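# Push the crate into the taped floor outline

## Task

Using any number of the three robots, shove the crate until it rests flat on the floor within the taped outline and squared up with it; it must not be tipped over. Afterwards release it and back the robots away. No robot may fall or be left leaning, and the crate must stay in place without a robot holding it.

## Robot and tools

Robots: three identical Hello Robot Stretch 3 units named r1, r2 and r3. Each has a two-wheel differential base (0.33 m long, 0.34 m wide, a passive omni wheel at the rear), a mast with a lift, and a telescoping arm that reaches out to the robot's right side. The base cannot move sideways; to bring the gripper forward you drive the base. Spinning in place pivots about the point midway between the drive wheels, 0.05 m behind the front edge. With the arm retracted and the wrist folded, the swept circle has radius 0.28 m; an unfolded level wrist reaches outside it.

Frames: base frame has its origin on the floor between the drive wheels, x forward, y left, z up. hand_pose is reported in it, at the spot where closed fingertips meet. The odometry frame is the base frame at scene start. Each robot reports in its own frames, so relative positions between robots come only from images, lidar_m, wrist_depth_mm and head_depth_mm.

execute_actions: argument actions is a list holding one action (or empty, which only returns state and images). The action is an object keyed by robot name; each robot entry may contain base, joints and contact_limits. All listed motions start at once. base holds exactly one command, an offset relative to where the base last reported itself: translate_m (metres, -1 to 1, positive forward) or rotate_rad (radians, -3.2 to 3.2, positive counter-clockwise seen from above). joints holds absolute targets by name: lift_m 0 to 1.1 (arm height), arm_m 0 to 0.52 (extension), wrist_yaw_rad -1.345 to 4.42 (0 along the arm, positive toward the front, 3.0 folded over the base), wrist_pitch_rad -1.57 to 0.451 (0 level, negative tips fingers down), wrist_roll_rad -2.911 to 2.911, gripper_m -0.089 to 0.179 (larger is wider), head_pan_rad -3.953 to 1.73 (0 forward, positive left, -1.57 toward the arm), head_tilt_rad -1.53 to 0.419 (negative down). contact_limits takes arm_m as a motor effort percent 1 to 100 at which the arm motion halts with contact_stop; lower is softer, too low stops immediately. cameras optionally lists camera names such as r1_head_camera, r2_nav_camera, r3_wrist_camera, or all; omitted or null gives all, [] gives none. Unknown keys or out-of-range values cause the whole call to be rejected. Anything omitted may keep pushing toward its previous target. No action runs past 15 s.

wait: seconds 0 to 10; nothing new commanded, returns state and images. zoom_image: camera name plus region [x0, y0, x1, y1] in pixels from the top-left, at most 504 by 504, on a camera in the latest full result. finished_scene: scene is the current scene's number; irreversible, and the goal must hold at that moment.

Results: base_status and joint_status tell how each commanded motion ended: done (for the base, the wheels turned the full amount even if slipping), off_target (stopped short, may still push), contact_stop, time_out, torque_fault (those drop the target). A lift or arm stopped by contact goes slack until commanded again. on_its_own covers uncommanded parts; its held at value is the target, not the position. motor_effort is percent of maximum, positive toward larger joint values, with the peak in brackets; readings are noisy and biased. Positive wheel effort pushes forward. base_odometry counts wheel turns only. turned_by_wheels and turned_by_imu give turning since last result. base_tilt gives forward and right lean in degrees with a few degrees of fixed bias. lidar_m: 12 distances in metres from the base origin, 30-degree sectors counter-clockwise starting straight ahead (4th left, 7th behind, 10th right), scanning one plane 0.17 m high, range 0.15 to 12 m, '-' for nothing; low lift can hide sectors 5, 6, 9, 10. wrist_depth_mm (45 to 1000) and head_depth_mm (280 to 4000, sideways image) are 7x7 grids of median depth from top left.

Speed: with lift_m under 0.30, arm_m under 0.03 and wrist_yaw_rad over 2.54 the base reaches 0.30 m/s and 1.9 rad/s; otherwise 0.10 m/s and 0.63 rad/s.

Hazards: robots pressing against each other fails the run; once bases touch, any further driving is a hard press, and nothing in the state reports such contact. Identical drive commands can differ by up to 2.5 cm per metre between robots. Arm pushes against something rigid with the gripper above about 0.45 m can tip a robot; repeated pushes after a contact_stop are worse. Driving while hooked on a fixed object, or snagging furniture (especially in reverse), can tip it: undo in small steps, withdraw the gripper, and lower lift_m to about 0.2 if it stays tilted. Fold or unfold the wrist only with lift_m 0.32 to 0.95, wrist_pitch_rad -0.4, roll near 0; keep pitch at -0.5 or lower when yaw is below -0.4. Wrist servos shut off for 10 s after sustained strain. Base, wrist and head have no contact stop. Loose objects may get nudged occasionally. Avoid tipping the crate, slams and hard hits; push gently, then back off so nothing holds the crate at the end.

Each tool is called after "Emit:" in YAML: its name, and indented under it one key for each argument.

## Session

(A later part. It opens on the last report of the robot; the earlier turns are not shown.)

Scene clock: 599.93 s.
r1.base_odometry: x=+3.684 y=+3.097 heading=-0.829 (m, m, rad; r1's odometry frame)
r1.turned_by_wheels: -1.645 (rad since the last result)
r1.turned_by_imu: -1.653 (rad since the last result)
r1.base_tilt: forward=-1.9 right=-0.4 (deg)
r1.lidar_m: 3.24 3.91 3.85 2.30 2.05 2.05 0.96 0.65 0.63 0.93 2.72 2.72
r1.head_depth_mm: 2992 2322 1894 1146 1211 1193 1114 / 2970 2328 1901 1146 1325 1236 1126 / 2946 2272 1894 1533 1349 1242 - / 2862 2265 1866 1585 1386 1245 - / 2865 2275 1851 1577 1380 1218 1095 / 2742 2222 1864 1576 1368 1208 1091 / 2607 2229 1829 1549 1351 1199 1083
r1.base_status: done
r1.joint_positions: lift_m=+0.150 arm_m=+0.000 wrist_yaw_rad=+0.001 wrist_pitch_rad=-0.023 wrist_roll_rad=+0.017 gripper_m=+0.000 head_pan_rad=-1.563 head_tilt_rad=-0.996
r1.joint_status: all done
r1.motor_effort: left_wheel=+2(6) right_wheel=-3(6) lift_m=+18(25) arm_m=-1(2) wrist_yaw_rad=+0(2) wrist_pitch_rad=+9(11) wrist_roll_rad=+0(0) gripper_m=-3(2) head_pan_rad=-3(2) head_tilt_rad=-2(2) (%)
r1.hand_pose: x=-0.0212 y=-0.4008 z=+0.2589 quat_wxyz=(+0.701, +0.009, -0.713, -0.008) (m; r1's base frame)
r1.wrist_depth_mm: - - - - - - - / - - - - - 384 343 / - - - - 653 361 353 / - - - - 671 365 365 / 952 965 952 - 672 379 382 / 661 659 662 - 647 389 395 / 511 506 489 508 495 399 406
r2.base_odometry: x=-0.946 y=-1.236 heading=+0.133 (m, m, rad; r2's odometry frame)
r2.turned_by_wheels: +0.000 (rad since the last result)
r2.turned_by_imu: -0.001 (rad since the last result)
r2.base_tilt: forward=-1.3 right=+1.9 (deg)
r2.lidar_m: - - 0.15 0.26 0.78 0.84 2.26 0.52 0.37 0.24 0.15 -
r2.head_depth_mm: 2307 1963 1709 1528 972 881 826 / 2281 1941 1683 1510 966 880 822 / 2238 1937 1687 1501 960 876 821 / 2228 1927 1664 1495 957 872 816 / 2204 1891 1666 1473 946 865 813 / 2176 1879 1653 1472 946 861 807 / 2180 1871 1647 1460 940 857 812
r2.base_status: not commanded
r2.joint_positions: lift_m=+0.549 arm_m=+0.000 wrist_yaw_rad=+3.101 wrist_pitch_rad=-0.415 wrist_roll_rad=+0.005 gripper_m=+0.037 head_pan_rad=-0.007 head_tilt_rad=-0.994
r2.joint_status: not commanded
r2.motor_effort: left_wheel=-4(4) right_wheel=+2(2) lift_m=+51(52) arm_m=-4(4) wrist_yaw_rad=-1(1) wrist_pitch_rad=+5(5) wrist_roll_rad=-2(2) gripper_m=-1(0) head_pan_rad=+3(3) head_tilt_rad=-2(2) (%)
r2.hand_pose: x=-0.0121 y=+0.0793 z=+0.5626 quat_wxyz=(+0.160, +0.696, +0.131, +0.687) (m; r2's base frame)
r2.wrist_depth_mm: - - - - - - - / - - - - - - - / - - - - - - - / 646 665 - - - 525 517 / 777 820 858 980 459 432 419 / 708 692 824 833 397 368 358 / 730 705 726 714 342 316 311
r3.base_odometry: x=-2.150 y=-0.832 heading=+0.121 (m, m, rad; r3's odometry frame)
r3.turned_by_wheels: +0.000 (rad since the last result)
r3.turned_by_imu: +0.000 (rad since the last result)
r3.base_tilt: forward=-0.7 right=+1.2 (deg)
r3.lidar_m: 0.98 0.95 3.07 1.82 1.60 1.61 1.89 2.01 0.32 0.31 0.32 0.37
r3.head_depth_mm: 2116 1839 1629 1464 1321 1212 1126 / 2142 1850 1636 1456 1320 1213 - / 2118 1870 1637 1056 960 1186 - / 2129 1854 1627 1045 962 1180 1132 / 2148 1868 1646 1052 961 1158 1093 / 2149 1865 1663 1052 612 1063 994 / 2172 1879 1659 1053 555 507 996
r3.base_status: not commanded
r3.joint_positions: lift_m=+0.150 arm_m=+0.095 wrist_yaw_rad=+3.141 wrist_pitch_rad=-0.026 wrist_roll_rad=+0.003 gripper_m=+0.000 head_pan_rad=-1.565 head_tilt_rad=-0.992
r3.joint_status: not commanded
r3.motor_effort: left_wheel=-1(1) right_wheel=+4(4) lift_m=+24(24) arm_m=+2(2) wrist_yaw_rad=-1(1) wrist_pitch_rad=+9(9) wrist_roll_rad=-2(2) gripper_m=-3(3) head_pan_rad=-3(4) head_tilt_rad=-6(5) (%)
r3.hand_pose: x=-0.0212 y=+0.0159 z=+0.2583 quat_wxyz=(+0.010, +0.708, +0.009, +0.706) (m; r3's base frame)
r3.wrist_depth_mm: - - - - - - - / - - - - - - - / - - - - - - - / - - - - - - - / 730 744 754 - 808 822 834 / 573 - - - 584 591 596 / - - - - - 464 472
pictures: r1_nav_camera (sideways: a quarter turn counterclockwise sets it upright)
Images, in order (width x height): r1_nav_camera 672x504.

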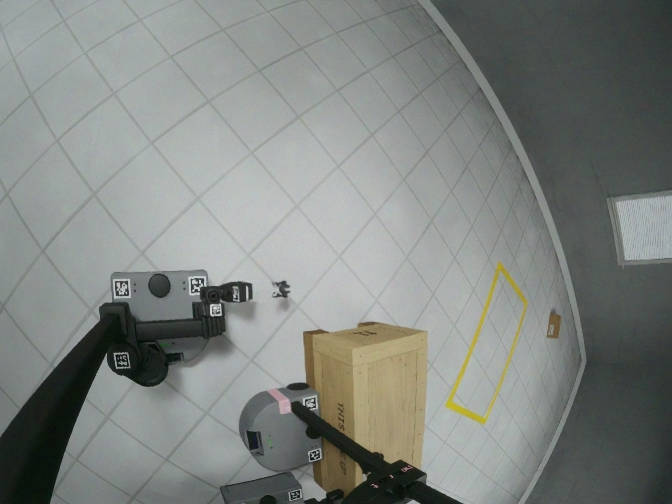

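Emit:
execute_actions:
  actions:
    - {"r1":{"base":{"translate_m":-0.23},"joints":{"arm_m":0.15}}}
  cameras: []

Emit:
execute_actions:
  actions:
    - {"r1":{"joints":{"arm_m":0.25},"contact_limits":{"arm_m":15}},"r3":{"joints":{"arm_m":0.15},"contact_limits":{"arm_m":12}},"r2":{"base":{"translate_m":0.02}}}
  cameras: ["r1_nav_camera","r2_nav_camera"]

Scene clock: 606.20 s.
r1.base_odometry: x=+3.529 y=+3.266 heading=-0.829 (m, m, rad; r1's odometry frame)
r1.turned_by_wheels: +0.000 (rad since the last result)
r1.turned_by_imu: +0.002 (rad since the last result)
r1.base_tilt: forward=-2.0 right=-0.4 (deg)
r1.lidar_m: 3.42 4.09 3.56 2.12 1.89 1.90 0.78 0.74 0.50 0.58 2.87 2.88
r1.head_depth_mm: 3008 2353 1916 617 1188 1116 1109 / 2937 2328 1880 1135 1144 1118 1128 / 2900 2263 1886 1135 1273 1214 - / 2893 2266 1859 1149 1346 1196 - / 2857 2259 1849 1582 1377 1223 1095 / 2793 2202 1844 1573 1369 1211 1086 / 2711 2188 1818 1557 1359 1206 1087
r1.base_status: done
r1.joint_positions: lift_m=+0.150 arm_m=+0.150 wrist_yaw_rad=+0.001 wrist_pitch_rad=-0.022 wrist_roll_rad=+0.017 gripper_m=+0.000 head_pan_rad=-1.563 head_tilt_rad=-0.996
r1.joint_status: all done
r1.motor_effort: left_wheel=+2(3) right_wheel=-2(7) lift_m=+19(19) arm_m=+3(4) wrist_yaw_rad=-1(1) wrist_pitch_rad=+9(9) wrist_roll_rad=+0(0) gripper_m=-3(2) head_pan_rad=-2(2) head_tilt_rad=-2(2) (%)
r1.hand_pose: x=-0.0213 y=-0.5503 z=+0.2590 quat_wxyz=(+0.701, +0.008, -0.713, -0.008) (m; r1's base frame)
r1.wrist_depth_mm: - - - - - 183 186 / - - - 182 183 185 191 / - - - 186 190 193 195 / - - - 193 198 202 203 / 972 961 920 197 204 208 212 / 661 667 652 - 213 215 218 / 514 513 498 214 219 223 228
r2.base_odometry: x=-0.946 y=-1.236 heading=+0.133 (m, m, rad; r2's odometry frame)
r2.turned_by_wheels: +0.000 (rad since the last result)
r2.turned_by_imu: -0.001 (rad since the last result)
r2.base_tilt: forward=-1.0 right=+1.7 (deg)
r2.lidar_m: - - 0.15 0.25 4.67 0.62 2.26 0.52 0.37 0.24 0.15 -
r2.head_depth_mm: 2297 1954 1710 1517 967 884 826 / 2284 1940 1712 1504 965 878 824 / 2254 1934 1687 1500 959 876 820 / 2212 1909 1671 1486 956 869 816 / 2192 1891 1664 1488 949 860 809 / 2181 1879 1662 1476 944 862 808 / 2166 1874 1642 1468 937 856 812
r2.base_status: not commanded
r2.joint_positions: lift_m=+0.549 arm_m=+0.000 wrist_yaw_rad=+3.101 wrist_pitch_rad=-0.415 wrist_roll_rad=+0.005 gripper_m=+0.037 head_pan_rad=-0.007 head_tilt_rad=-0.994
r2.joint_status: not commanded
r2.motor_effort: left_wheel=-4(4) right_wheel=+2(1) lift_m=+51(52) arm_m=-4(4) wrist_yaw_rad=-1(1) wrist_pitch_rad=+6(5) wrist_roll_rad=-2(2) gripper_m=+0(0) head_pan_rad=+3(3) head_tilt_rad=-3(2) (%)
r2.hand_pose: x=-0.0121 y=+0.0793 z=+0.5626 quat_wxyz=(+0.160, +0.696, +0.131, +0.687) (m; r2's base frame)
r2.wrist_depth_mm: - - - - - - - / - - - - - - - / - - - - - - - / - - - - - 526 519 / - - 487 - 456 437 423 / 454 629 546 827 397 369 358 / 589 594 727 715 342 319 311
r3.base_odometry: x=-2.150 y=-0.832 heading=+0.121 (m, m, rad; r3's odometry frame)
r3.turned_by_wheels: +0.000 (rad since the last result)
r3.turned_by_imu: +0.000 (rad since the last result)
r3.base_tilt: forward=-0.7 right=+1.2 (deg)
r3.lidar_m: 3.72 0.74 3.08 1.83 1.60 1.60 1.89 2.02 0.32 0.31 0.32 0.38
r3.head_depth_mm: 2117 1846 1626 1452 1320 1202 1129 / 2123 1835 1628 1462 1320 1216 - / 2129 1852 1643 1055 956 1192 - / 2134 1855 1637 1045 961 1190 1132 / 2144 1840 1636 1049 962 1156 1095 / 2162 1877 1647 1052 613 1069 992 / 2147 1885 1650 1051 556 507 994
r3.base_status: not commanded
r3.joint_positions: lift_m=+0.150 arm_m=+0.095 wrist_yaw_rad=+3.141 wrist_pitch_rad=-0.026 wrist_roll_rad=+0.003 gripper_m=+0.000 head_pan_rad=-1.565 head_tilt_rad=-0.992
r3.joint_status: not commanded
r3.motor_effort: left_wheel=-1(1) right_wheel=+4(5) lift_m=+24(23) arm_m=+3(3) wrist_yaw_rad=-1(1) wrist_pitch_rad=+9(9) wrist_roll_rad=-2(2) gripper_m=-3(2) head_pan_rad=-4(3) head_tilt_rad=-5(5) (%)
r3.hand_pose: x=-0.0212 y=+0.0159 z=+0.2583 quat_wxyz=(+0.010, +0.708, +0.009, +0.706) (m; r3's base frame)
r3.wrist_depth_mm: - - - - - - - / - - - - - - - / - - - - - - - / - - - - - - - / 737 750 757 - 802 801 823 / 572 - - - 577 587 565 / - - - - - 462 468
pictures: none
No camera images: the call's "cameras" was empty. Leave "cameras" out to get every camera's image.

Scene clock: 609.23 s.
r1.base_odometry: x=+3.529 y=+3.266 heading=-0.829 (m, m, rad; r1's odometry frame)
r1.turned_by_wheels: +0.000 (rad since the last result)
r1.turned_by_imu: +0.001 (rad since the last result)
r1.base_tilt: forward=-2.0 right=-0.4 (deg)
r1.lidar_m: 3.41 4.07 3.53 2.12 1.89 1.89 0.78 0.73 0.51 0.58 2.87 2.87
r1.head_depth_mm: 2976 2349 1906 622 1197 1130 1115 / 2957 2314 1886 1144 1159 1131 1121 / 2905 2290 1881 1132 1273 1213 - / 2898 2274 1871 1153 1336 1200 - / 2832 2236 1861 1582 1369 1223 1089 / 2845 2196 1852 1578 1366 1211 1087 / 2712 2199 1819 1553 1362 1211 1089
r1.base_status: not commanded
r1.joint_positions: lift_m=+0.150 arm_m=+0.163 wrist_yaw_rad=+0.000 wrist_pitch_rad=-0.023 wrist_roll_rad=+0.017 gripper_m=+0.000 head_pan_rad=-1.563 head_tilt_rad=-0.996
r1.joint_status: arm_m contact_stop (moved +0.013 of +0.100)
r1.on_its_own: arm_m is slack since a contact_stop, until your next command for it (your +0.250 is given up)
r1.motor_effort: left_wheel=+2(3) right_wheel=-1(2) lift_m=+18(18) arm_m=+0(15) wrist_yaw_rad=+0(1) wrist_pitch_rad=+9(10) wrist_roll_rad=+0(0) gripper_m=-3(3) head_pan_rad=-2(3) head_tilt_rad=-1(2) (%)
r1.contact_limits: arm_m 15 (drawing in: default 24, maximum 39; extending or still: default 34, maximum 55)
r1.hand_pose: x=-0.0216 y=-0.5635 z=+0.2589 quat_wxyz=(+0.701, +0.008, -0.713, -0.009) (m; r1's base frame)
r1.wrist_depth_mm: - - - 166 168 171 173 / - - - 170 171 173 176 / - - - 174 177 180 181 / - - - 180 184 187 190 / 978 940 962 184 191 195 197 / 696 659 657 - 199 201 202 / 514 513 506 198 204 208 211
r2.base_odometry: x=-0.926 y=-1.234 heading=+0.134 (m, m, rad; r2's odometry frame)
r2.turned_by_wheels: +0.000 (rad since the last result)
r2.turned_by_imu: -0.010 (rad since the last result)
r2.base_tilt: forward=-1.3 right=+1.8 (deg)
r2.lidar_m: - - 0.15 0.20 4.68 0.63 2.27 0.53 0.37 0.20 0.15 -
r2.head_depth_mm: 2304 1964 1706 1518 972 885 820 / 2281 1940 1697 1511 966 882 816 / 2263 1937 1687 1510 960 876 812 / 2239 1917 1683 1490 954 869 805 / 2188 1899 1665 1479 948 862 803 / 2192 1885 1653 1474 945 861 807 / 2165 1867 1642 1465 940 856 816
r2.base_status: translate_m off_target (by the wheels' count: +0.0199 of +0.0200)
r2.joint_positions: lift_m=+0.549 arm_m=+0.000 wrist_yaw_rad=+3.100 wrist_pitch_rad=-0.417 wrist_roll_rad=+0.005 gripper_m=+0.037 head_pan_rad=-0.005 head_tilt_rad=-0.994
r2.joint_status: not commanded
r2.on_its_own: left_wheel is at rest, and its effort (+35) is outside its rest range (-18 to +18)
r2.motor_effort: left_wheel=+35(100) right_wheel=+8(41) lift_m=+47(51) arm_m=-3(4) wrist_yaw_rad=+0(1) wrist_pitch_rad=+6(6) wrist_roll_rad=-2(2) gripper_m=+0(0) head_pan_rad=+2(3) head_tilt_rad=-2(2) (%)
r2.hand_pose: x=-0.0119 y=+0.0792 z=+0.5624 quat_wxyz=(+0.161, +0.696, +0.132, +0.687) (m; r2's base frame)
r2.wrist_depth_mm: - - - - - - - / - - - - - - - / - - - - - - - / - - - - - 524 - / - - 478 982 458 434 422 / 448 638 546 823 397 368 357 / 585 594 731 720 333 318 311
r3.base_odometry: x=-2.150 y=-0.832 heading=+0.121 (m, m, rad; r3's odometry frame)
r3.turned_by_wheels: +0.000 (rad since the last result)
r3.turned_by_imu: -0.001 (rad since the last result)
r3.base_tilt: forward=-0.7 right=+1.3 (deg)
r3.lidar_m: 3.71 0.74 3.07 1.83 1.60 1.60 1.88 2.02 0.32 0.31 0.32 0.38
r3.head_depth_mm: 2114 1840 1636 1467 1323 1210 1122 / 2135 1842 1641 1466 1328 1207 - / 2131 1855 1639 1060 957 - - / 2144 1853 1641 1047 959 1191 1133 / 2148 1881 1649 1049 963 1151 1107 / 2142 1866 1660 1054 610 1064 990 / 2171 1876 1658 1056 524 513 1010
r3.base_status: not commanded
r3.joint_positions: lift_m=+0.150 arm_m=+0.109 wrist_yaw_rad=+3.146 wrist_pitch_rad=-0.026 wrist_roll_rad=+0.003 gripper_m=+0.000 head_pan_rad=-1.565 head_tilt_rad=-0.992
r3.joint_status: arm_m contact_stop (moved +0.014 of +0.055)
r3.on_its_own: arm_m is slack since a contact_stop, until your next command for it (your +0.150 is given up)
r3.motor_effort: left_wheel=-1(4) right_wheel=+3(23) lift_m=+25(26) arm_m=+1(16) wrist_yaw_rad=-4(9) wrist_pitch_rad=+9(9) wrist_roll_rad=-2(2) gripper_m=-3(3) head_pan_rad=-4(4) head_tilt_rad=-6(6) (%)
r3.contact_limits: arm_m 12 (drawing in: default 16, maximum 27; extending or still: default 23, maximum 37)
r3.hand_pose: x=-0.0223 y=+0.0021 z=+0.2583 quat_wxyz=(+0.008, +0.708, +0.011, +0.706) (m; r3's base frame)
r3.wrist_depth_mm: - - - - - - - / - - - - - - - / - - - - - - - / - - - - - - - / 726 749 784 - 803 808 825 / 573 - - - 586 589 566 / - - - - - 462 465
pictures: r1_nav_camera (sideways: a quarter turn counterclockwise sets it upright), r2_nav_camera (sideways: a quarter turn counterclockwise sets it upright)
Images, in order (width x height): r1_nav_camera 672x504, r2_nav_camera 672x504.

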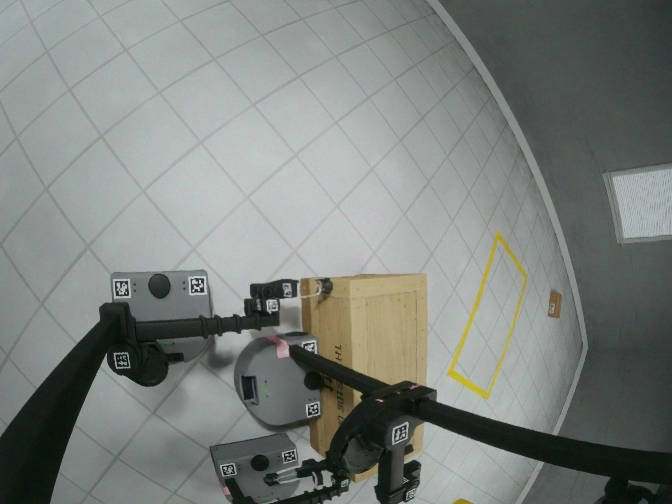

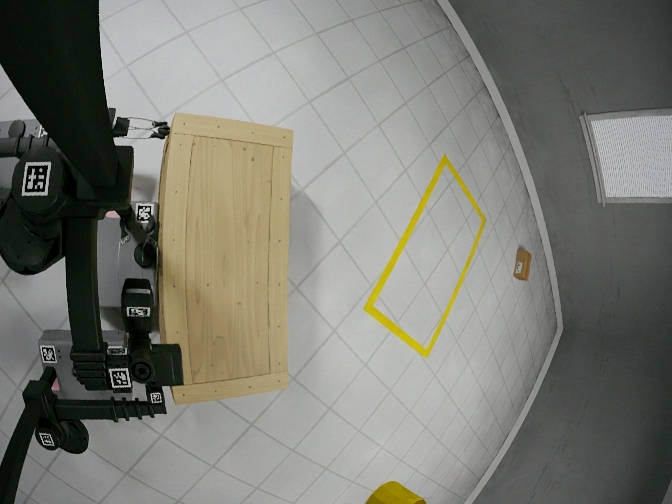

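Emit:
execute_actions:
  actions:
    - {"r1":{"joints":{"arm_m":0.515},"contact_limits":{"arm_m":100}},"r3":{"joints":{"arm_m":0.46},"contact_limits":{"arm_m":100}},"r2":{"base":{"translate_m":0.4}}}
  cameras: ["r1_nav_camera","r2_nav_camera","r3_nav_camera"]

Scene clock: 617.63 s.
r1.base_odometry: x=+3.529 y=+3.266 heading=-0.829 (m, m, rad; r1's odometry frame)
r1.turned_by_wheels: +0.000 (rad since the last result)
r1.turned_by_imu: -0.018 (rad since the last result)
r1.base_tilt: forward=-2.0 right=-0.5 (deg)
r1.lidar_m: 3.39 4.09 3.68 2.14 1.89 1.89 0.77 0.74 0.53 0.59 2.88 2.87
r1.head_depth_mm: 3018 2336 641 636 1229 1160 1112 / 3036 2318 1900 1117 1184 1170 1123 / 2930 2317 1890 1140 1258 1230 - / 2930 2276 1877 1156 1319 1200 - / 2908 2260 1870 1581 1376 1220 1090 / 2802 2248 1835 1573 1367 1212 1089 / 2678 2217 1838 1574 1366 1205 1079
r1.base_status: not commanded
r1.joint_positions: lift_m=+0.150 arm_m=+0.168 wrist_yaw_rad=-0.006 wrist_pitch_rad=-0.022 wrist_roll_rad=+0.017 gripper_m=+0.000 head_pan_rad=-1.566 head_tilt_rad=-0.993
r1.joint_status: arm_m contact_stop (moved +0.005 of +0.352)
r1.on_its_own: arm_m is slack since a contact_stop, until your next command for it (your +0.515 is given up)
r1.motor_effort: left_wheel=-1(19) right_wheel=+3(16) lift_m=+19(19) arm_m=+0(53) wrist_yaw_rad=+7(20) wrist_pitch_rad=+9(22) wrist_roll_rad=+0(0) gripper_m=-3(7) head_pan_rad=-1(1) head_tilt_rad=-3(3) (%)
r1.contact_limits: arm_m 55 (drawing in: default 24, maximum 39; extending or still: default 34, maximum 55)
r1.hand_pose: x=-0.0229 y=-0.5684 z=+0.2591 quat_wxyz=(+0.701, +0.006, -0.713, -0.010) (m; r1's base frame)
r1.wrist_depth_mm: - - - 167 176 185 - / - - - 170 178 186 195 / - - - 175 184 194 204 / - - - 181 191 203 215 / 948 937 915 186 200 210 221 / 675 667 673 - 207 217 232 / 505 514 491 200 211 227 240
r2.base_odometry: x=-0.530 y=-1.180 heading=+0.134 (m, m, rad; r2's odometry frame)
r2.turned_by_wheels: +0.001 (rad since the last result)
r2.turned_by_imu: +0.097 (rad since the last result)
r2.base_tilt: forward=-1.2 right=+1.8 (deg)
r2.lidar_m: - - 0.15 0.20 4.71 0.65 2.21 0.41 0.41 0.20 0.15 -
r2.head_depth_mm: 2291 1964 1717 1516 971 884 819 / 2267 1950 1697 1513 968 878 815 / 2259 1924 1676 1503 960 873 811 / 2218 1906 1672 1483 956 866 806 / 2214 1900 1661 1484 948 867 800 / 2210 1885 1642 1470 943 863 808 / 2177 1856 1640 1459 936 854 813
r2.base_status: translate_m off_target (by the wheels' count: +0.3998 of +0.4000)
r2.joint_positions: lift_m=+0.550 arm_m=+0.000 wrist_yaw_rad=+3.100 wrist_pitch_rad=-0.417 wrist_roll_rad=+0.004 gripper_m=+0.037 head_pan_rad=+0.000 head_tilt_rad=-0.994
r2.joint_status: not commanded
r2.on_its_own: left_wheel is at rest, and its effort (+58) is outside its rest range (-18 to +18)
r2.motor_effort: left_wheel=+58(100) right_wheel=+13(68) lift_m=+36(47) arm_m=+1(3) wrist_yaw_rad=+0(3) wrist_pitch_rad=+6(8) wrist_roll_rad=-2(2) gripper_m=+0(1) head_pan_rad=+0(2) head_tilt_rad=-2(3) (%)
r2.hand_pose: x=-0.0119 y=+0.0793 z=+0.5627 quat_wxyz=(+0.161, +0.696, +0.132, +0.688) (m; r2's base frame)
r2.wrist_depth_mm: - - - - - - - / - - - - - - - / - - - - - - - / - - - - - - - / 503 - 488 986 461 436 421 / 651 656 788 818 396 369 360 / 592 618 737 713 332 319 312
r3.base_odometry: x=-2.150 y=-0.832 heading=+0.121 (m, m, rad; r3's odometry frame)
r3.turned_by_wheels: +0.000 (rad since the last result)
r3.turned_by_imu: -0.044 (rad since the last result)
r3.base_tilt: forward=-0.8 right=+1.3 (deg)
r3.lidar_m: 3.62 0.74 3.31 1.87 1.60 1.59 1.83 3.10 1.97 0.38 0.38 0.41
r3.head_depth_mm: 2131 1841 1609 1462 1323 1206 1125 / 2152 1859 1631 1469 1337 1213 - / 2128 1848 1633 1399 1004 1229 - / 2149 1860 1641 1046 991 1219 1130 / 2141 1862 1635 1046 991 1191 1107 / 2133 1870 1639 1050 978 1070 1019 / 2153 1864 1649 1055 535 1055 1015
r3.base_status: not commanded
r3.joint_positions: lift_m=+0.150 arm_m=+0.176 wrist_yaw_rad=+3.149 wrist_pitch_rad=-0.024 wrist_roll_rad=+0.002 gripper_m=+0.000 head_pan_rad=-1.565 head_tilt_rad=-0.993
r3.joint_status: arm_m contact_stop (moved +0.067 of +0.351)
r3.on_its_own: arm_m is slack since a contact_stop, until your next command for it (your +0.460 is given up)
r3.motor_effort: left_wheel=+3(13) right_wheel=-3(25) lift_m=+23(35) arm_m=+0(41) wrist_yaw_rad=-6(77) wrist_pitch_rad=+8(9) wrist_roll_rad=-1(2) gripper_m=-3(3) head_pan_rad=-3(4) head_tilt_rad=-6(6) (%)
r3.contact_limits: arm_m 37 (drawing in: default 16, maximum 27; extending or still: default 23, maximum 37)
r3.hand_pose: x=-0.0231 y=-0.0649 z=+0.2587 quat_wxyz=(+0.006, +0.708, +0.011, +0.707) (m; r3's base frame)
r3.wrist_depth_mm: - - - - - - - / - - - - - - - / - - - - - - - / - - - - - - - / 730 784 857 - 814 821 581 / 543 - - - 587 594 546 / 452 - - - - 461 469
pictures: r1_nav_camera (sideways: a quarter turn counterclockwise sets it upright), r2_nav_camera (sideways: a quarter turn counterclockwise sets it upright), r3_nav_camera (sideways: a quarter turn counterclockwise sets it upright)
Images, in order (width x height): r1_nav_camera 672x504, r2_nav_camera 672x504, r3_nav_camera 672x504.

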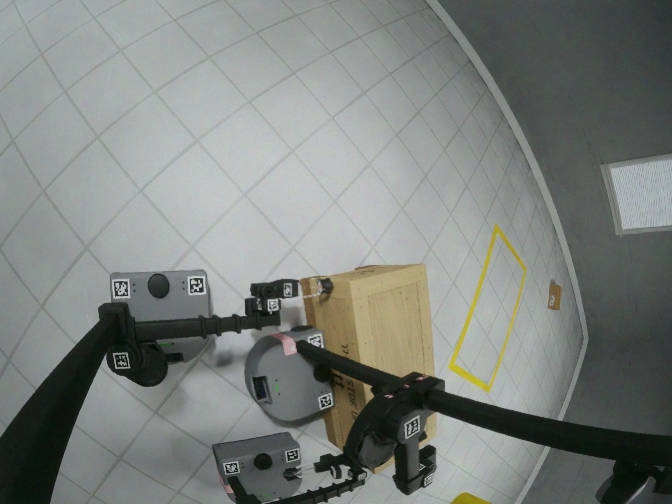

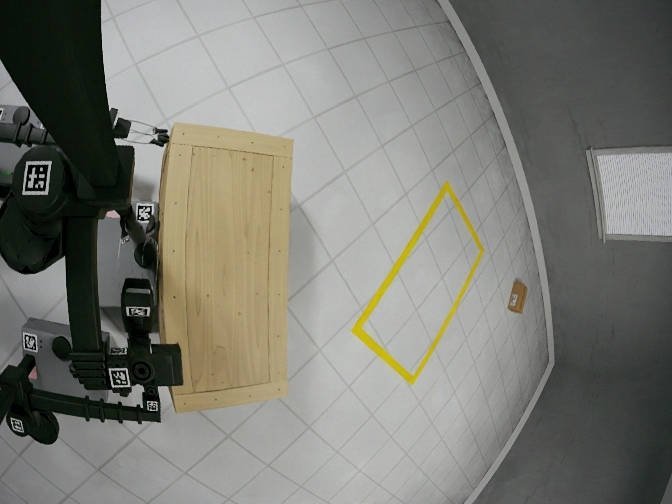

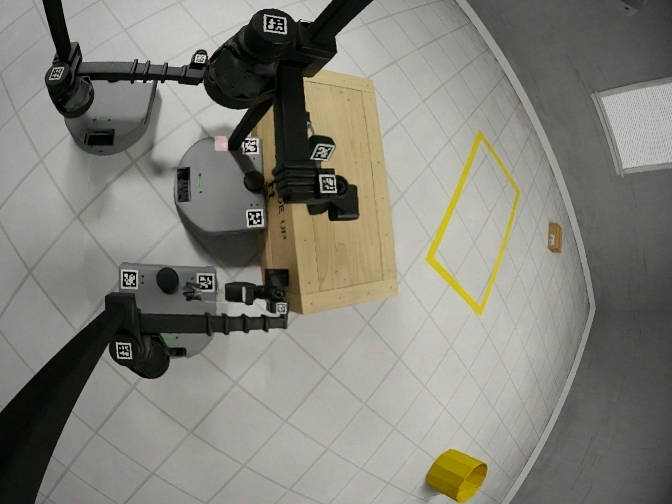

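Emit:
execute_actions:
  actions:
    - {"r1":{"joints":{"arm_m":0.30},"contact_limits":{"arm_m":100}},"r3":{"joints":{"arm_m":0.18},"contact_limits":{"arm_m":100}},"r2":{"base":{"translate_m":0.2}}}
  cameras: ["r1_nav_camera","r2_nav_camera"]

Scene clock: 624.77 s.
r1.base_odometry: x=+3.529 y=+3.266 heading=-0.829 (m, m, rad; r1's odometry frame)
r1.turned_by_wheels: +0.000 (rad since the last result)
r1.turned_by_imu: -0.012 (rad since the last result)
r1.base_tilt: forward=-1.9 right=-0.6 (deg)
r1.lidar_m: 3.36 4.09 3.73 2.16 1.89 1.89 0.77 0.74 0.53 0.59 2.88 2.88
r1.head_depth_mm: 2999 2359 634 622 1224 1186 1110 / 2986 2311 1892 1110 1174 1164 1124 / 2967 2289 1895 1142 1258 1217 - / 2918 2277 1874 1136 1307 1201 - / 2886 2253 1863 1583 1382 1222 1091 / 2824 2233 1844 1573 1373 1207 1087 / 2725 2218 1840 1565 1366 1204 1085
r1.base_status: not commanded
r1.joint_positions: lift_m=+0.150 arm_m=+0.168 wrist_yaw_rad=+0.017 wrist_pitch_rad=-0.023 wrist_roll_rad=+0.017 gripper_m=+0.000 head_pan_rad=-1.567 head_tilt_rad=-0.993
r1.joint_status: arm_m contact_stop (moved +0.001 of +0.132)
r1.on_its_own: arm_m is slack since a contact_stop, until your next command for it (your +0.300 is given up); wrist_yaw_rad is at rest, and its effort (-18) is outside its rest range (-12 to +12)
r1.motor_effort: left_wheel=+3(17) right_wheel=-5(23) lift_m=+20(19) arm_m=+1(58) wrist_yaw_rad=-18(27) wrist_pitch_rad=+9(26) wrist_roll_rad=+0(0) gripper_m=-4(8) head_pan_rad=-1(0) head_tilt_rad=-2(4) (%)
r1.contact_limits: arm_m 55 (drawing in: default 24, maximum 39; extending or still: default 34, maximum 55)
r1.hand_pose: x=-0.0172 y=-0.5689 z=+0.2589 quat_wxyz=(+0.701, +0.014, -0.713, -0.003) (m; r1's base frame)
r1.wrist_depth_mm: - - - 169 175 185 - / - - - 170 179 187 196 / - - - 175 183 195 204 / - - - 182 193 202 213 / 939 979 947 186 197 210 221 / 672 657 645 - 208 217 230 / 511 511 498 200 215 226 241
r2.base_odometry: x=-0.332 y=-1.153 heading=+0.134 (m, m, rad; r2's odometry frame)
r2.turned_by_wheels: +0.000 (rad since the last result)
r2.turned_by_imu: +0.000 (rad since the last result)
r2.base_tilt: forward=-1.2 right=+1.8 (deg)
r2.lidar_m: - - 0.15 0.21 4.71 0.65 2.20 0.41 0.41 0.20 0.15 -
r2.head_depth_mm: 2305 1958 1717 1523 973 884 818 / 2288 1957 1701 1514 964 878 811 / 2242 1937 1681 1499 959 874 812 / 2261 1901 1678 1486 955 871 804 / 2207 1898 1668 1488 948 865 801 / 2197 1875 1650 1475 945 863 799 / 2177 1863 1647 1466 940 856 814
r2.base_status: done
r2.joint_positions: lift_m=+0.550 arm_m=+0.000 wrist_yaw_rad=+3.100 wrist_pitch_rad=-0.417 wrist_roll_rad=+0.003 gripper_m=+0.037 head_pan_rad=+0.000 head_tilt_rad=-0.993
r2.joint_status: not commanded
r2.motor_effort: left_wheel=+0(100) right_wheel=+7(62) lift_m=+34(39) arm_m=+1(1) wrist_yaw_rad=+0(3) wrist_pitch_rad=+6(8) wrist_roll_rad=-2(2) gripper_m=-1(0) head_pan_rad=+0(0) head_tilt_rad=-2(4) (%)
r2.hand_pose: x=-0.0119 y=+0.0794 z=+0.5628 quat_wxyz=(+0.161, +0.696, +0.132, +0.688) (m; r2's base frame)
r2.wrist_depth_mm: - - - - - - - / - - - - - - - / - - - - - - - / - - - - - - - / - - 483 995 455 435 418 / 645 633 658 796 396 371 356 / 594 613 730 707 335 319 311
r3.base_odometry: x=-2.150 y=-0.832 heading=+0.121 (m, m, rad; r3's odometry frame)
r3.turned_by_wheels: +0.000 (rad since the last result)
r3.turned_by_imu: -0.002 (rad since the last result)
r3.base_tilt: forward=-0.7 right=+1.3 (deg)
r3.lidar_m: 3.61 0.74 3.34 1.87 1.60 1.60 1.83 3.10 1.97 0.38 0.38 0.42
r3.head_depth_mm: 2121 1841 1633 1469 1325 1215 1129 / 2116 1853 1632 1465 1330 1211 - / 2155 1844 1628 1404 1009 1224 - / 2127 1857 1641 1051 985 1221 1129 / 2160 1865 1635 1052 991 1185 1104 / 2139 1855 1667 1049 976 1072 1017 / 2165 1863 1654 1056 534 1072 1012
r3.base_status: not commanded
r3.joint_positions: lift_m=+0.150 arm_m=+0.180 wrist_yaw_rad=+3.195 wrist_pitch_rad=-0.024 wrist_roll_rad=+0.002 gripper_m=+0.000 head_pan_rad=-1.565 head_tilt_rad=-0.993
r3.joint_status: all done
r3.on_its_own: wrist_yaw_rad is held at +3.190, not at your +3.140, by its stall guard, which is not easing now
r3.motor_effort: left_wheel=+0(4) right_wheel=+6(30) lift_m=+24(24) arm_m=+4(12) wrist_yaw_rad=-4(23) wrist_pitch_rad=+9(8) wrist_roll_rad=-2(1) gripper_m=-3(3) head_pan_rad=-4(4) head_tilt_rad=-5(5) (%)
r3.contact_limits: arm_m 37 (drawing in: default 16, maximum 27; extending or still: default 23, maximum 37)
r3.hand_pose: x=-0.0350 y=-0.0693 z=+0.2587 quat_wxyz=(-0.010, +0.707, +0.028, +0.707) (m; r3's base frame)
r3.wrist_depth_mm: - - - - - - - / - - - - - - - / - - - - - - - / - - - - - - - / 735 749 866 - 796 813 716 / 544 - - - 581 597 565 / 448 - - - - 462 471
pictures: r1_nav_camera (sideways: a quarter turn counterclockwise sets it upright), r2_nav_camera (sideways: a quarter turn counterclockwise sets it upright)
Images, in order (width x height): r1_nav_camera 672x504, r2_nav_camera 672x504.

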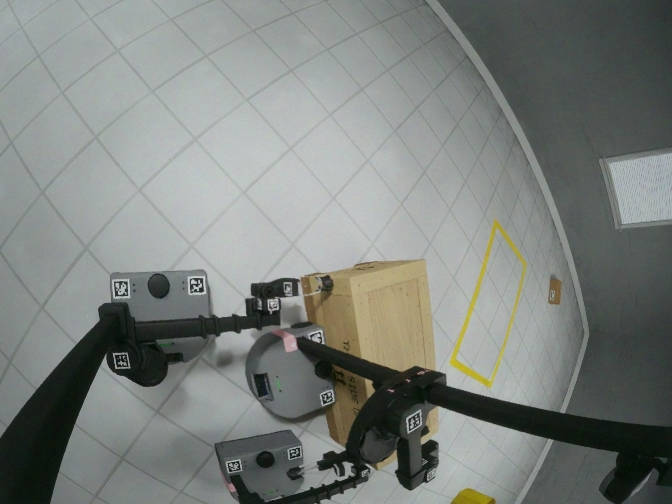

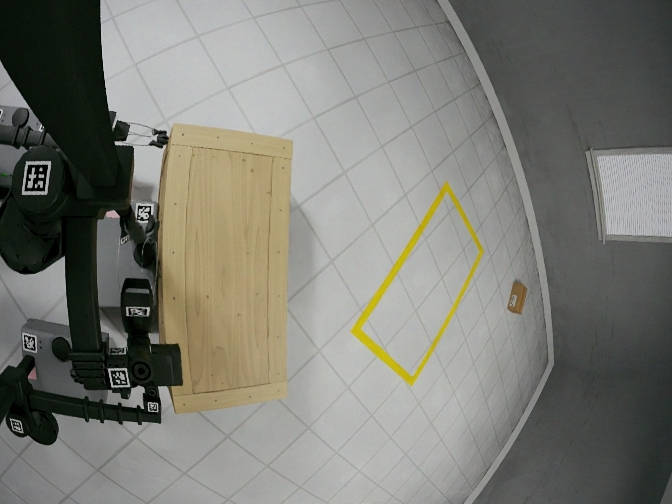

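Emit:
execute_actions:
  actions: []

Scene clock: 634.20 s.
r1.base_odometry: x=+3.529 y=+3.266 heading=-0.829 (m, m, rad; r1's odometry frame)
r1.turned_by_wheels: +0.000 (rad since the last result)
r1.turned_by_imu: +0.001 (rad since the last result)
r1.base_tilt: forward=-2.1 right=-0.4 (deg)
r1.lidar_m: 3.34 4.06 3.76 2.16 1.89 1.89 0.77 0.74 0.53 0.59 2.89 2.88
r1.head_depth_mm: 2993 2342 636 620 1234 1189 1112 / 2966 2318 1908 1109 1185 1160 1124 / 2964 2273 1897 1133 1260 1208 - / 2891 2279 1856 1128 1311 1208 - / 2844 2272 1870 1577 1378 1216 1095 / 2845 2248 1841 1568 1365 1215 1089 / 2748 2211 1834 1570 1363 1210 1080
r1.base_status: not commanded
r1.joint_positions: lift_m=+0.150 arm_m=+0.168 wrist_yaw_rad=+0.017 wrist_pitch_rad=-0.023 wrist_roll_rad=+0.017 gripper_m=+0.000 head_pan_rad=-1.567 head_tilt_rad=-0.993
r1.joint_status: arm_m contact_stop (moved +0.001 of +0.132)
r1.on_its_own: arm_m is slack since a contact_stop, until your next command for it (your +0.300 is given up); wrist_yaw_rad is at rest, and its effort (-19) is outside its rest range (-12 to +12)
r1.motor_effort: left_wheel=+2(17) right_wheel=-5(23) lift_m=+20(19) arm_m=+1(58) wrist_yaw_rad=-19(27) wrist_pitch_rad=+9(26) wrist_roll_rad=+0(0) gripper_m=-3(8) head_pan_rad=-1(0) head_tilt_rad=-2(4) (%)
r1.contact_limits: arm_m 55 (drawing in: default 24, maximum 39; extending or still: default 34, maximum 55)
r1.hand_pose: x=-0.0172 y=-0.5689 z=+0.2589 quat_wxyz=(+0.701, +0.014, -0.713, -0.003) (m; r1's base frame)
r1.wrist_depth_mm: - - - 167 175 185 - / - - - 170 178 186 196 / - - - 176 185 193 204 / - - - 181 192 202 214 / 931 948 917 186 199 209 221 / 675 659 659 - 206 216 230 / 515 507 500 201 214 226 240
r2.base_odometry: x=-0.332 y=-1.153 heading=+0.134 (m, m, rad; r2's odometry frame)
r2.turned_by_wheels: +0.000 (rad since the last result)
r2.turned_by_imu: -0.001 (rad since the last result)
r2.base_tilt: forward=-1.2 right=+1.8 (deg)
r2.lidar_m: - - 0.15 0.21 4.69 0.65 2.21 0.41 0.41 0.20 0.15 -
r2.head_depth_mm: 2303 1971 1718 1519 970 883 818 / 2284 1961 1699 1522 964 876 817 / 2267 1916 1681 1507 963 870 811 / 2226 1901 1680 1491 956 868 807 / 2204 1900 1656 1484 947 865 801 / 2184 1886 1662 1473 944 863 800 / 2179 1870 1637 1457 938 857 814
r2.base_status: done
r2.joint_positions: lift_m=+0.550 arm_m=+0.000 wrist_yaw_rad=+3.100 wrist_pitch_rad=-0.417 wrist_roll_rad=+0.003 gripper_m=+0.037 head_pan_rad=+0.000 head_tilt_rad=-0.993
r2.joint_status: not commanded
r2.motor_effort: left_wheel=+0(100) right_wheel=+7(62) lift_m=+34(39) arm_m=+1(1) wrist_yaw_rad=+0(3) wrist_pitch_rad=+6(8) wrist_roll_rad=-2(2) gripper_m=+0(0) head_pan_rad=+0(0) head_tilt_rad=-3(4) (%)
r2.hand_pose: x=-0.0119 y=+0.0794 z=+0.5628 quat_wxyz=(+0.161, +0.696, +0.132, +0.688) (m; r2's base frame)
r2.wrist_depth_mm: - - - - - - - / - - - - - - - / - - - - - - - / - - - - - - - / - - 484 989 459 436 423 / 642 638 662 800 397 371 358 / 590 615 734 711 333 318 311
r3.base_odometry: x=-2.150 y=-0.832 heading=+0.121 (m, m, rad; r3's odometry frame)
r3.turned_by_wheels: +0.000 (rad since the last result)
r3.turned_by_imu: +0.000 (rad since the last result)
r3.base_tilt: forward=-0.7 right=+1.2 (deg)
r3.lidar_m: 3.64 0.74 3.31 1.87 1.60 1.59 1.84 3.10 1.97 0.38 0.38 0.42
r3.head_depth_mm: 2112 1842 1618 1453 1324 1207 1126 / 2122 1851 1627 1467 1321 1215 - / 2131 1855 1634 1396 1004 1223 - / 2146 1849 1648 1051 987 1218 1133 / 2126 1878 1638 1050 990 1184 1106 / 2154 1873 1649 1048 975 1072 1017 / 2140 1852 1661 1056 537 1072 1016
r3.base_status: not commanded
r3.joint_positions: lift_m=+0.150 arm_m=+0.180 wrist_yaw_rad=+3.195 wrist_pitch_rad=-0.024 wrist_roll_rad=+0.002 gripper_m=+0.000 head_pan_rad=-1.565 head_tilt_rad=-0.993
r3.joint_status: all done
r3.on_its_own: wrist_yaw_rad is held at +3.190, not at your +3.140, by its stall guard, which is not easing now
r3.motor_effort: left_wheel=+0(4) right_wheel=+5(30) lift_m=+23(24) arm_m=+4(12) wrist_yaw_rad=-3(23) wrist_pitch_rad=+8(8) wrist_roll_rad=-2(1) gripper_m=-3(3) head_pan_rad=-3(4) head_tilt_rad=-5(5) (%)
r3.contact_limits: arm_m 37 (drawing in: default 16, maximum 27; extending or still: default 23, maximum 37)
r3.hand_pose: x=-0.0350 y=-0.0693 z=+0.2587 quat_wxyz=(-0.010, +0.707, +0.028, +0.707) (m; r3's base frame)
r3.wrist_depth_mm: - - - - - - - / - - - - - - - / - - - - - - - / - - - - - - - / 727 760 860 - 805 822 715 / 543 - - - 581 588 565 / 446 - - - - 464 470
pictures: r1_head_camera (sideways: a quarter turn clockwise sets it upright), r1_nav_camera (sideways: a quarter turn counterclockwise sets it upright), r1_wrist_camera, r2_head_camera (sideways: a quarter turn clockwise sets it upright), r2_nav_camera (sideways: a quarter turn counterclockwise sets it upright), r2_wrist_camera, r3_head_camera (sideways: a quarter turn clockwise sets it upright), r3_nav_camera (sideways: a quarter turn counterclockwise sets it upright), r3_wrist_camera
Images, in order (width x height): r1_head_camera 896x504, r1_nav_camera 672x504, r1_wrist_camera 644x364, r2_head_camera 896x504, r2_nav_camera 672x504, r2_wrist_camera 644x364, r3_head_camera 896x504, r3_nav_camera 672x504, r3_wrist_camera 644x364.

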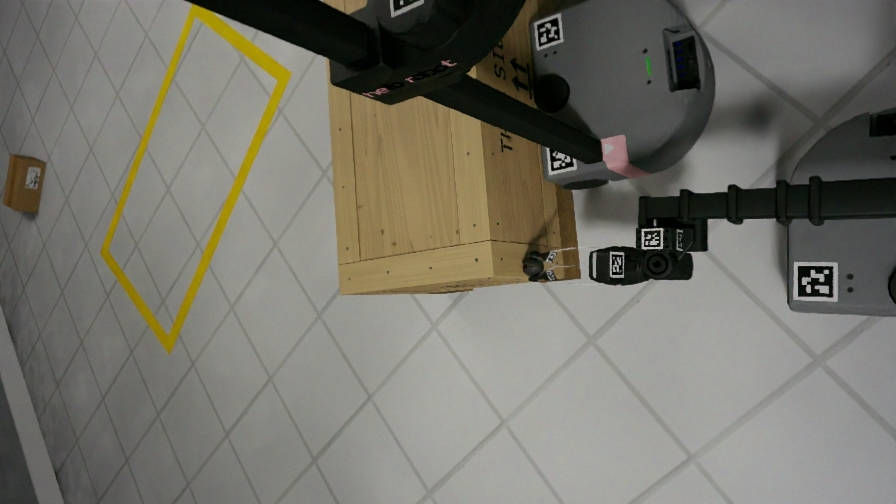

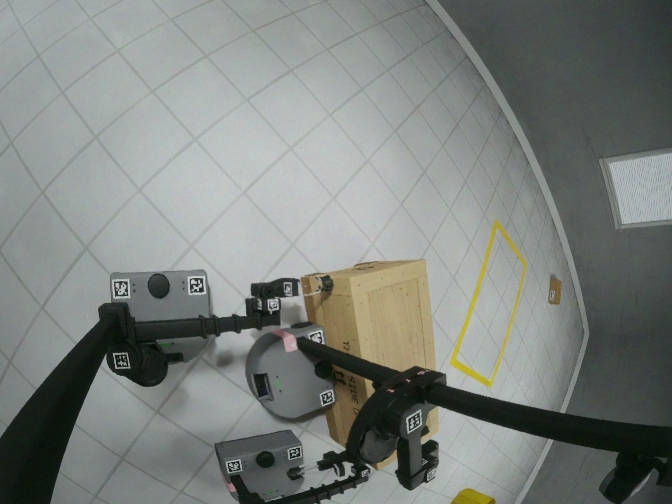

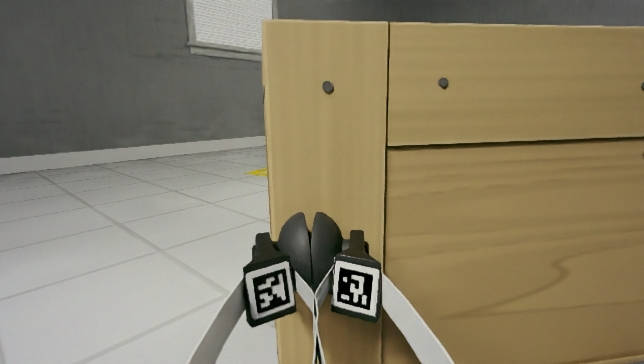

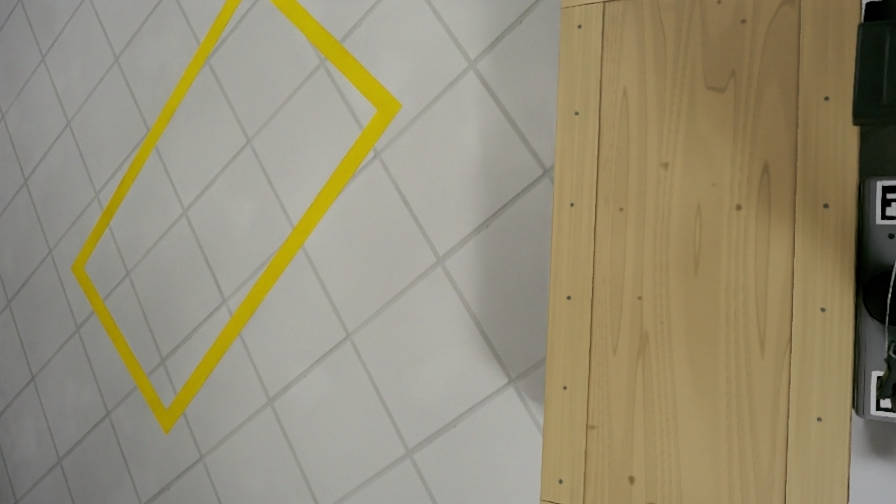

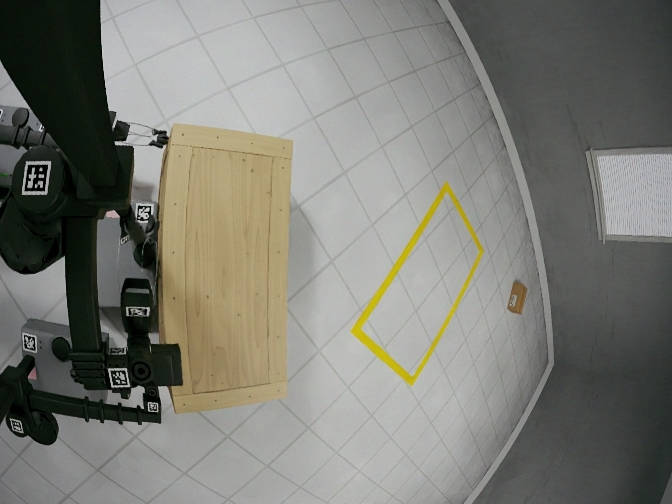

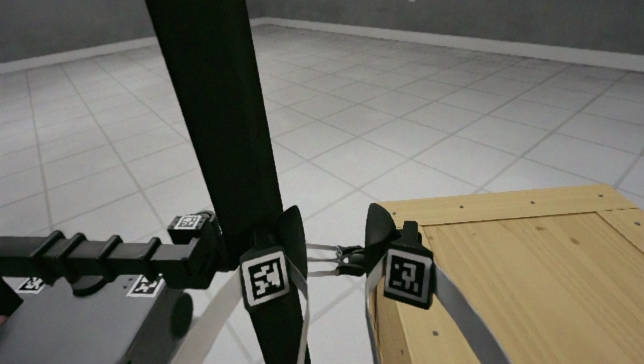

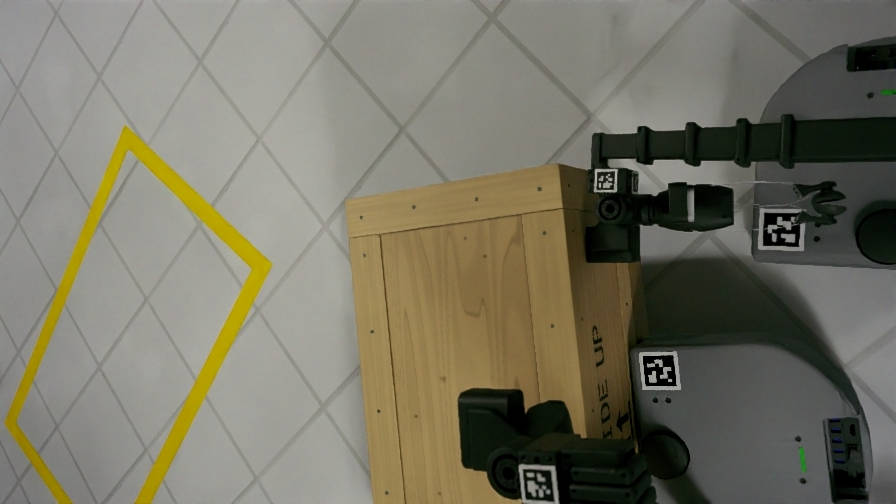

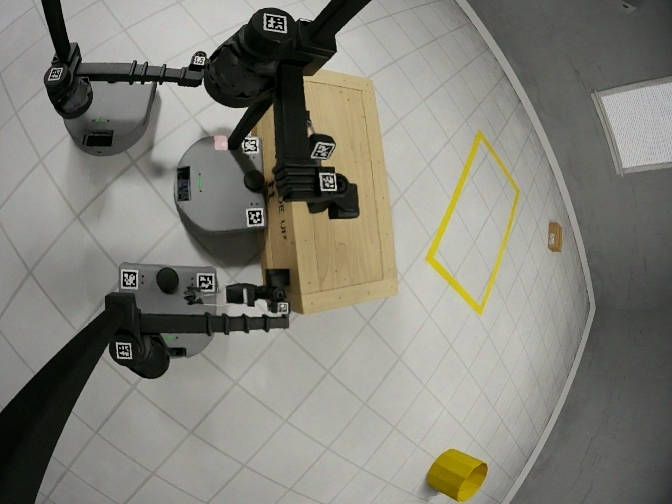

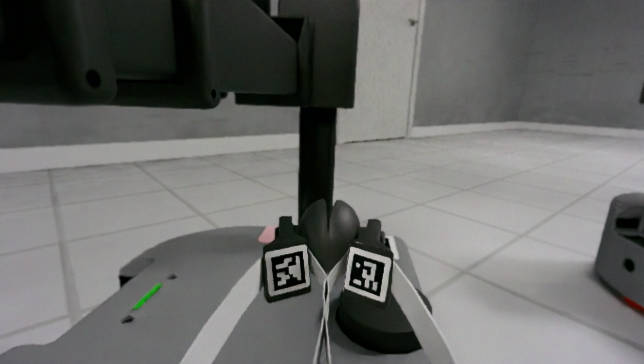

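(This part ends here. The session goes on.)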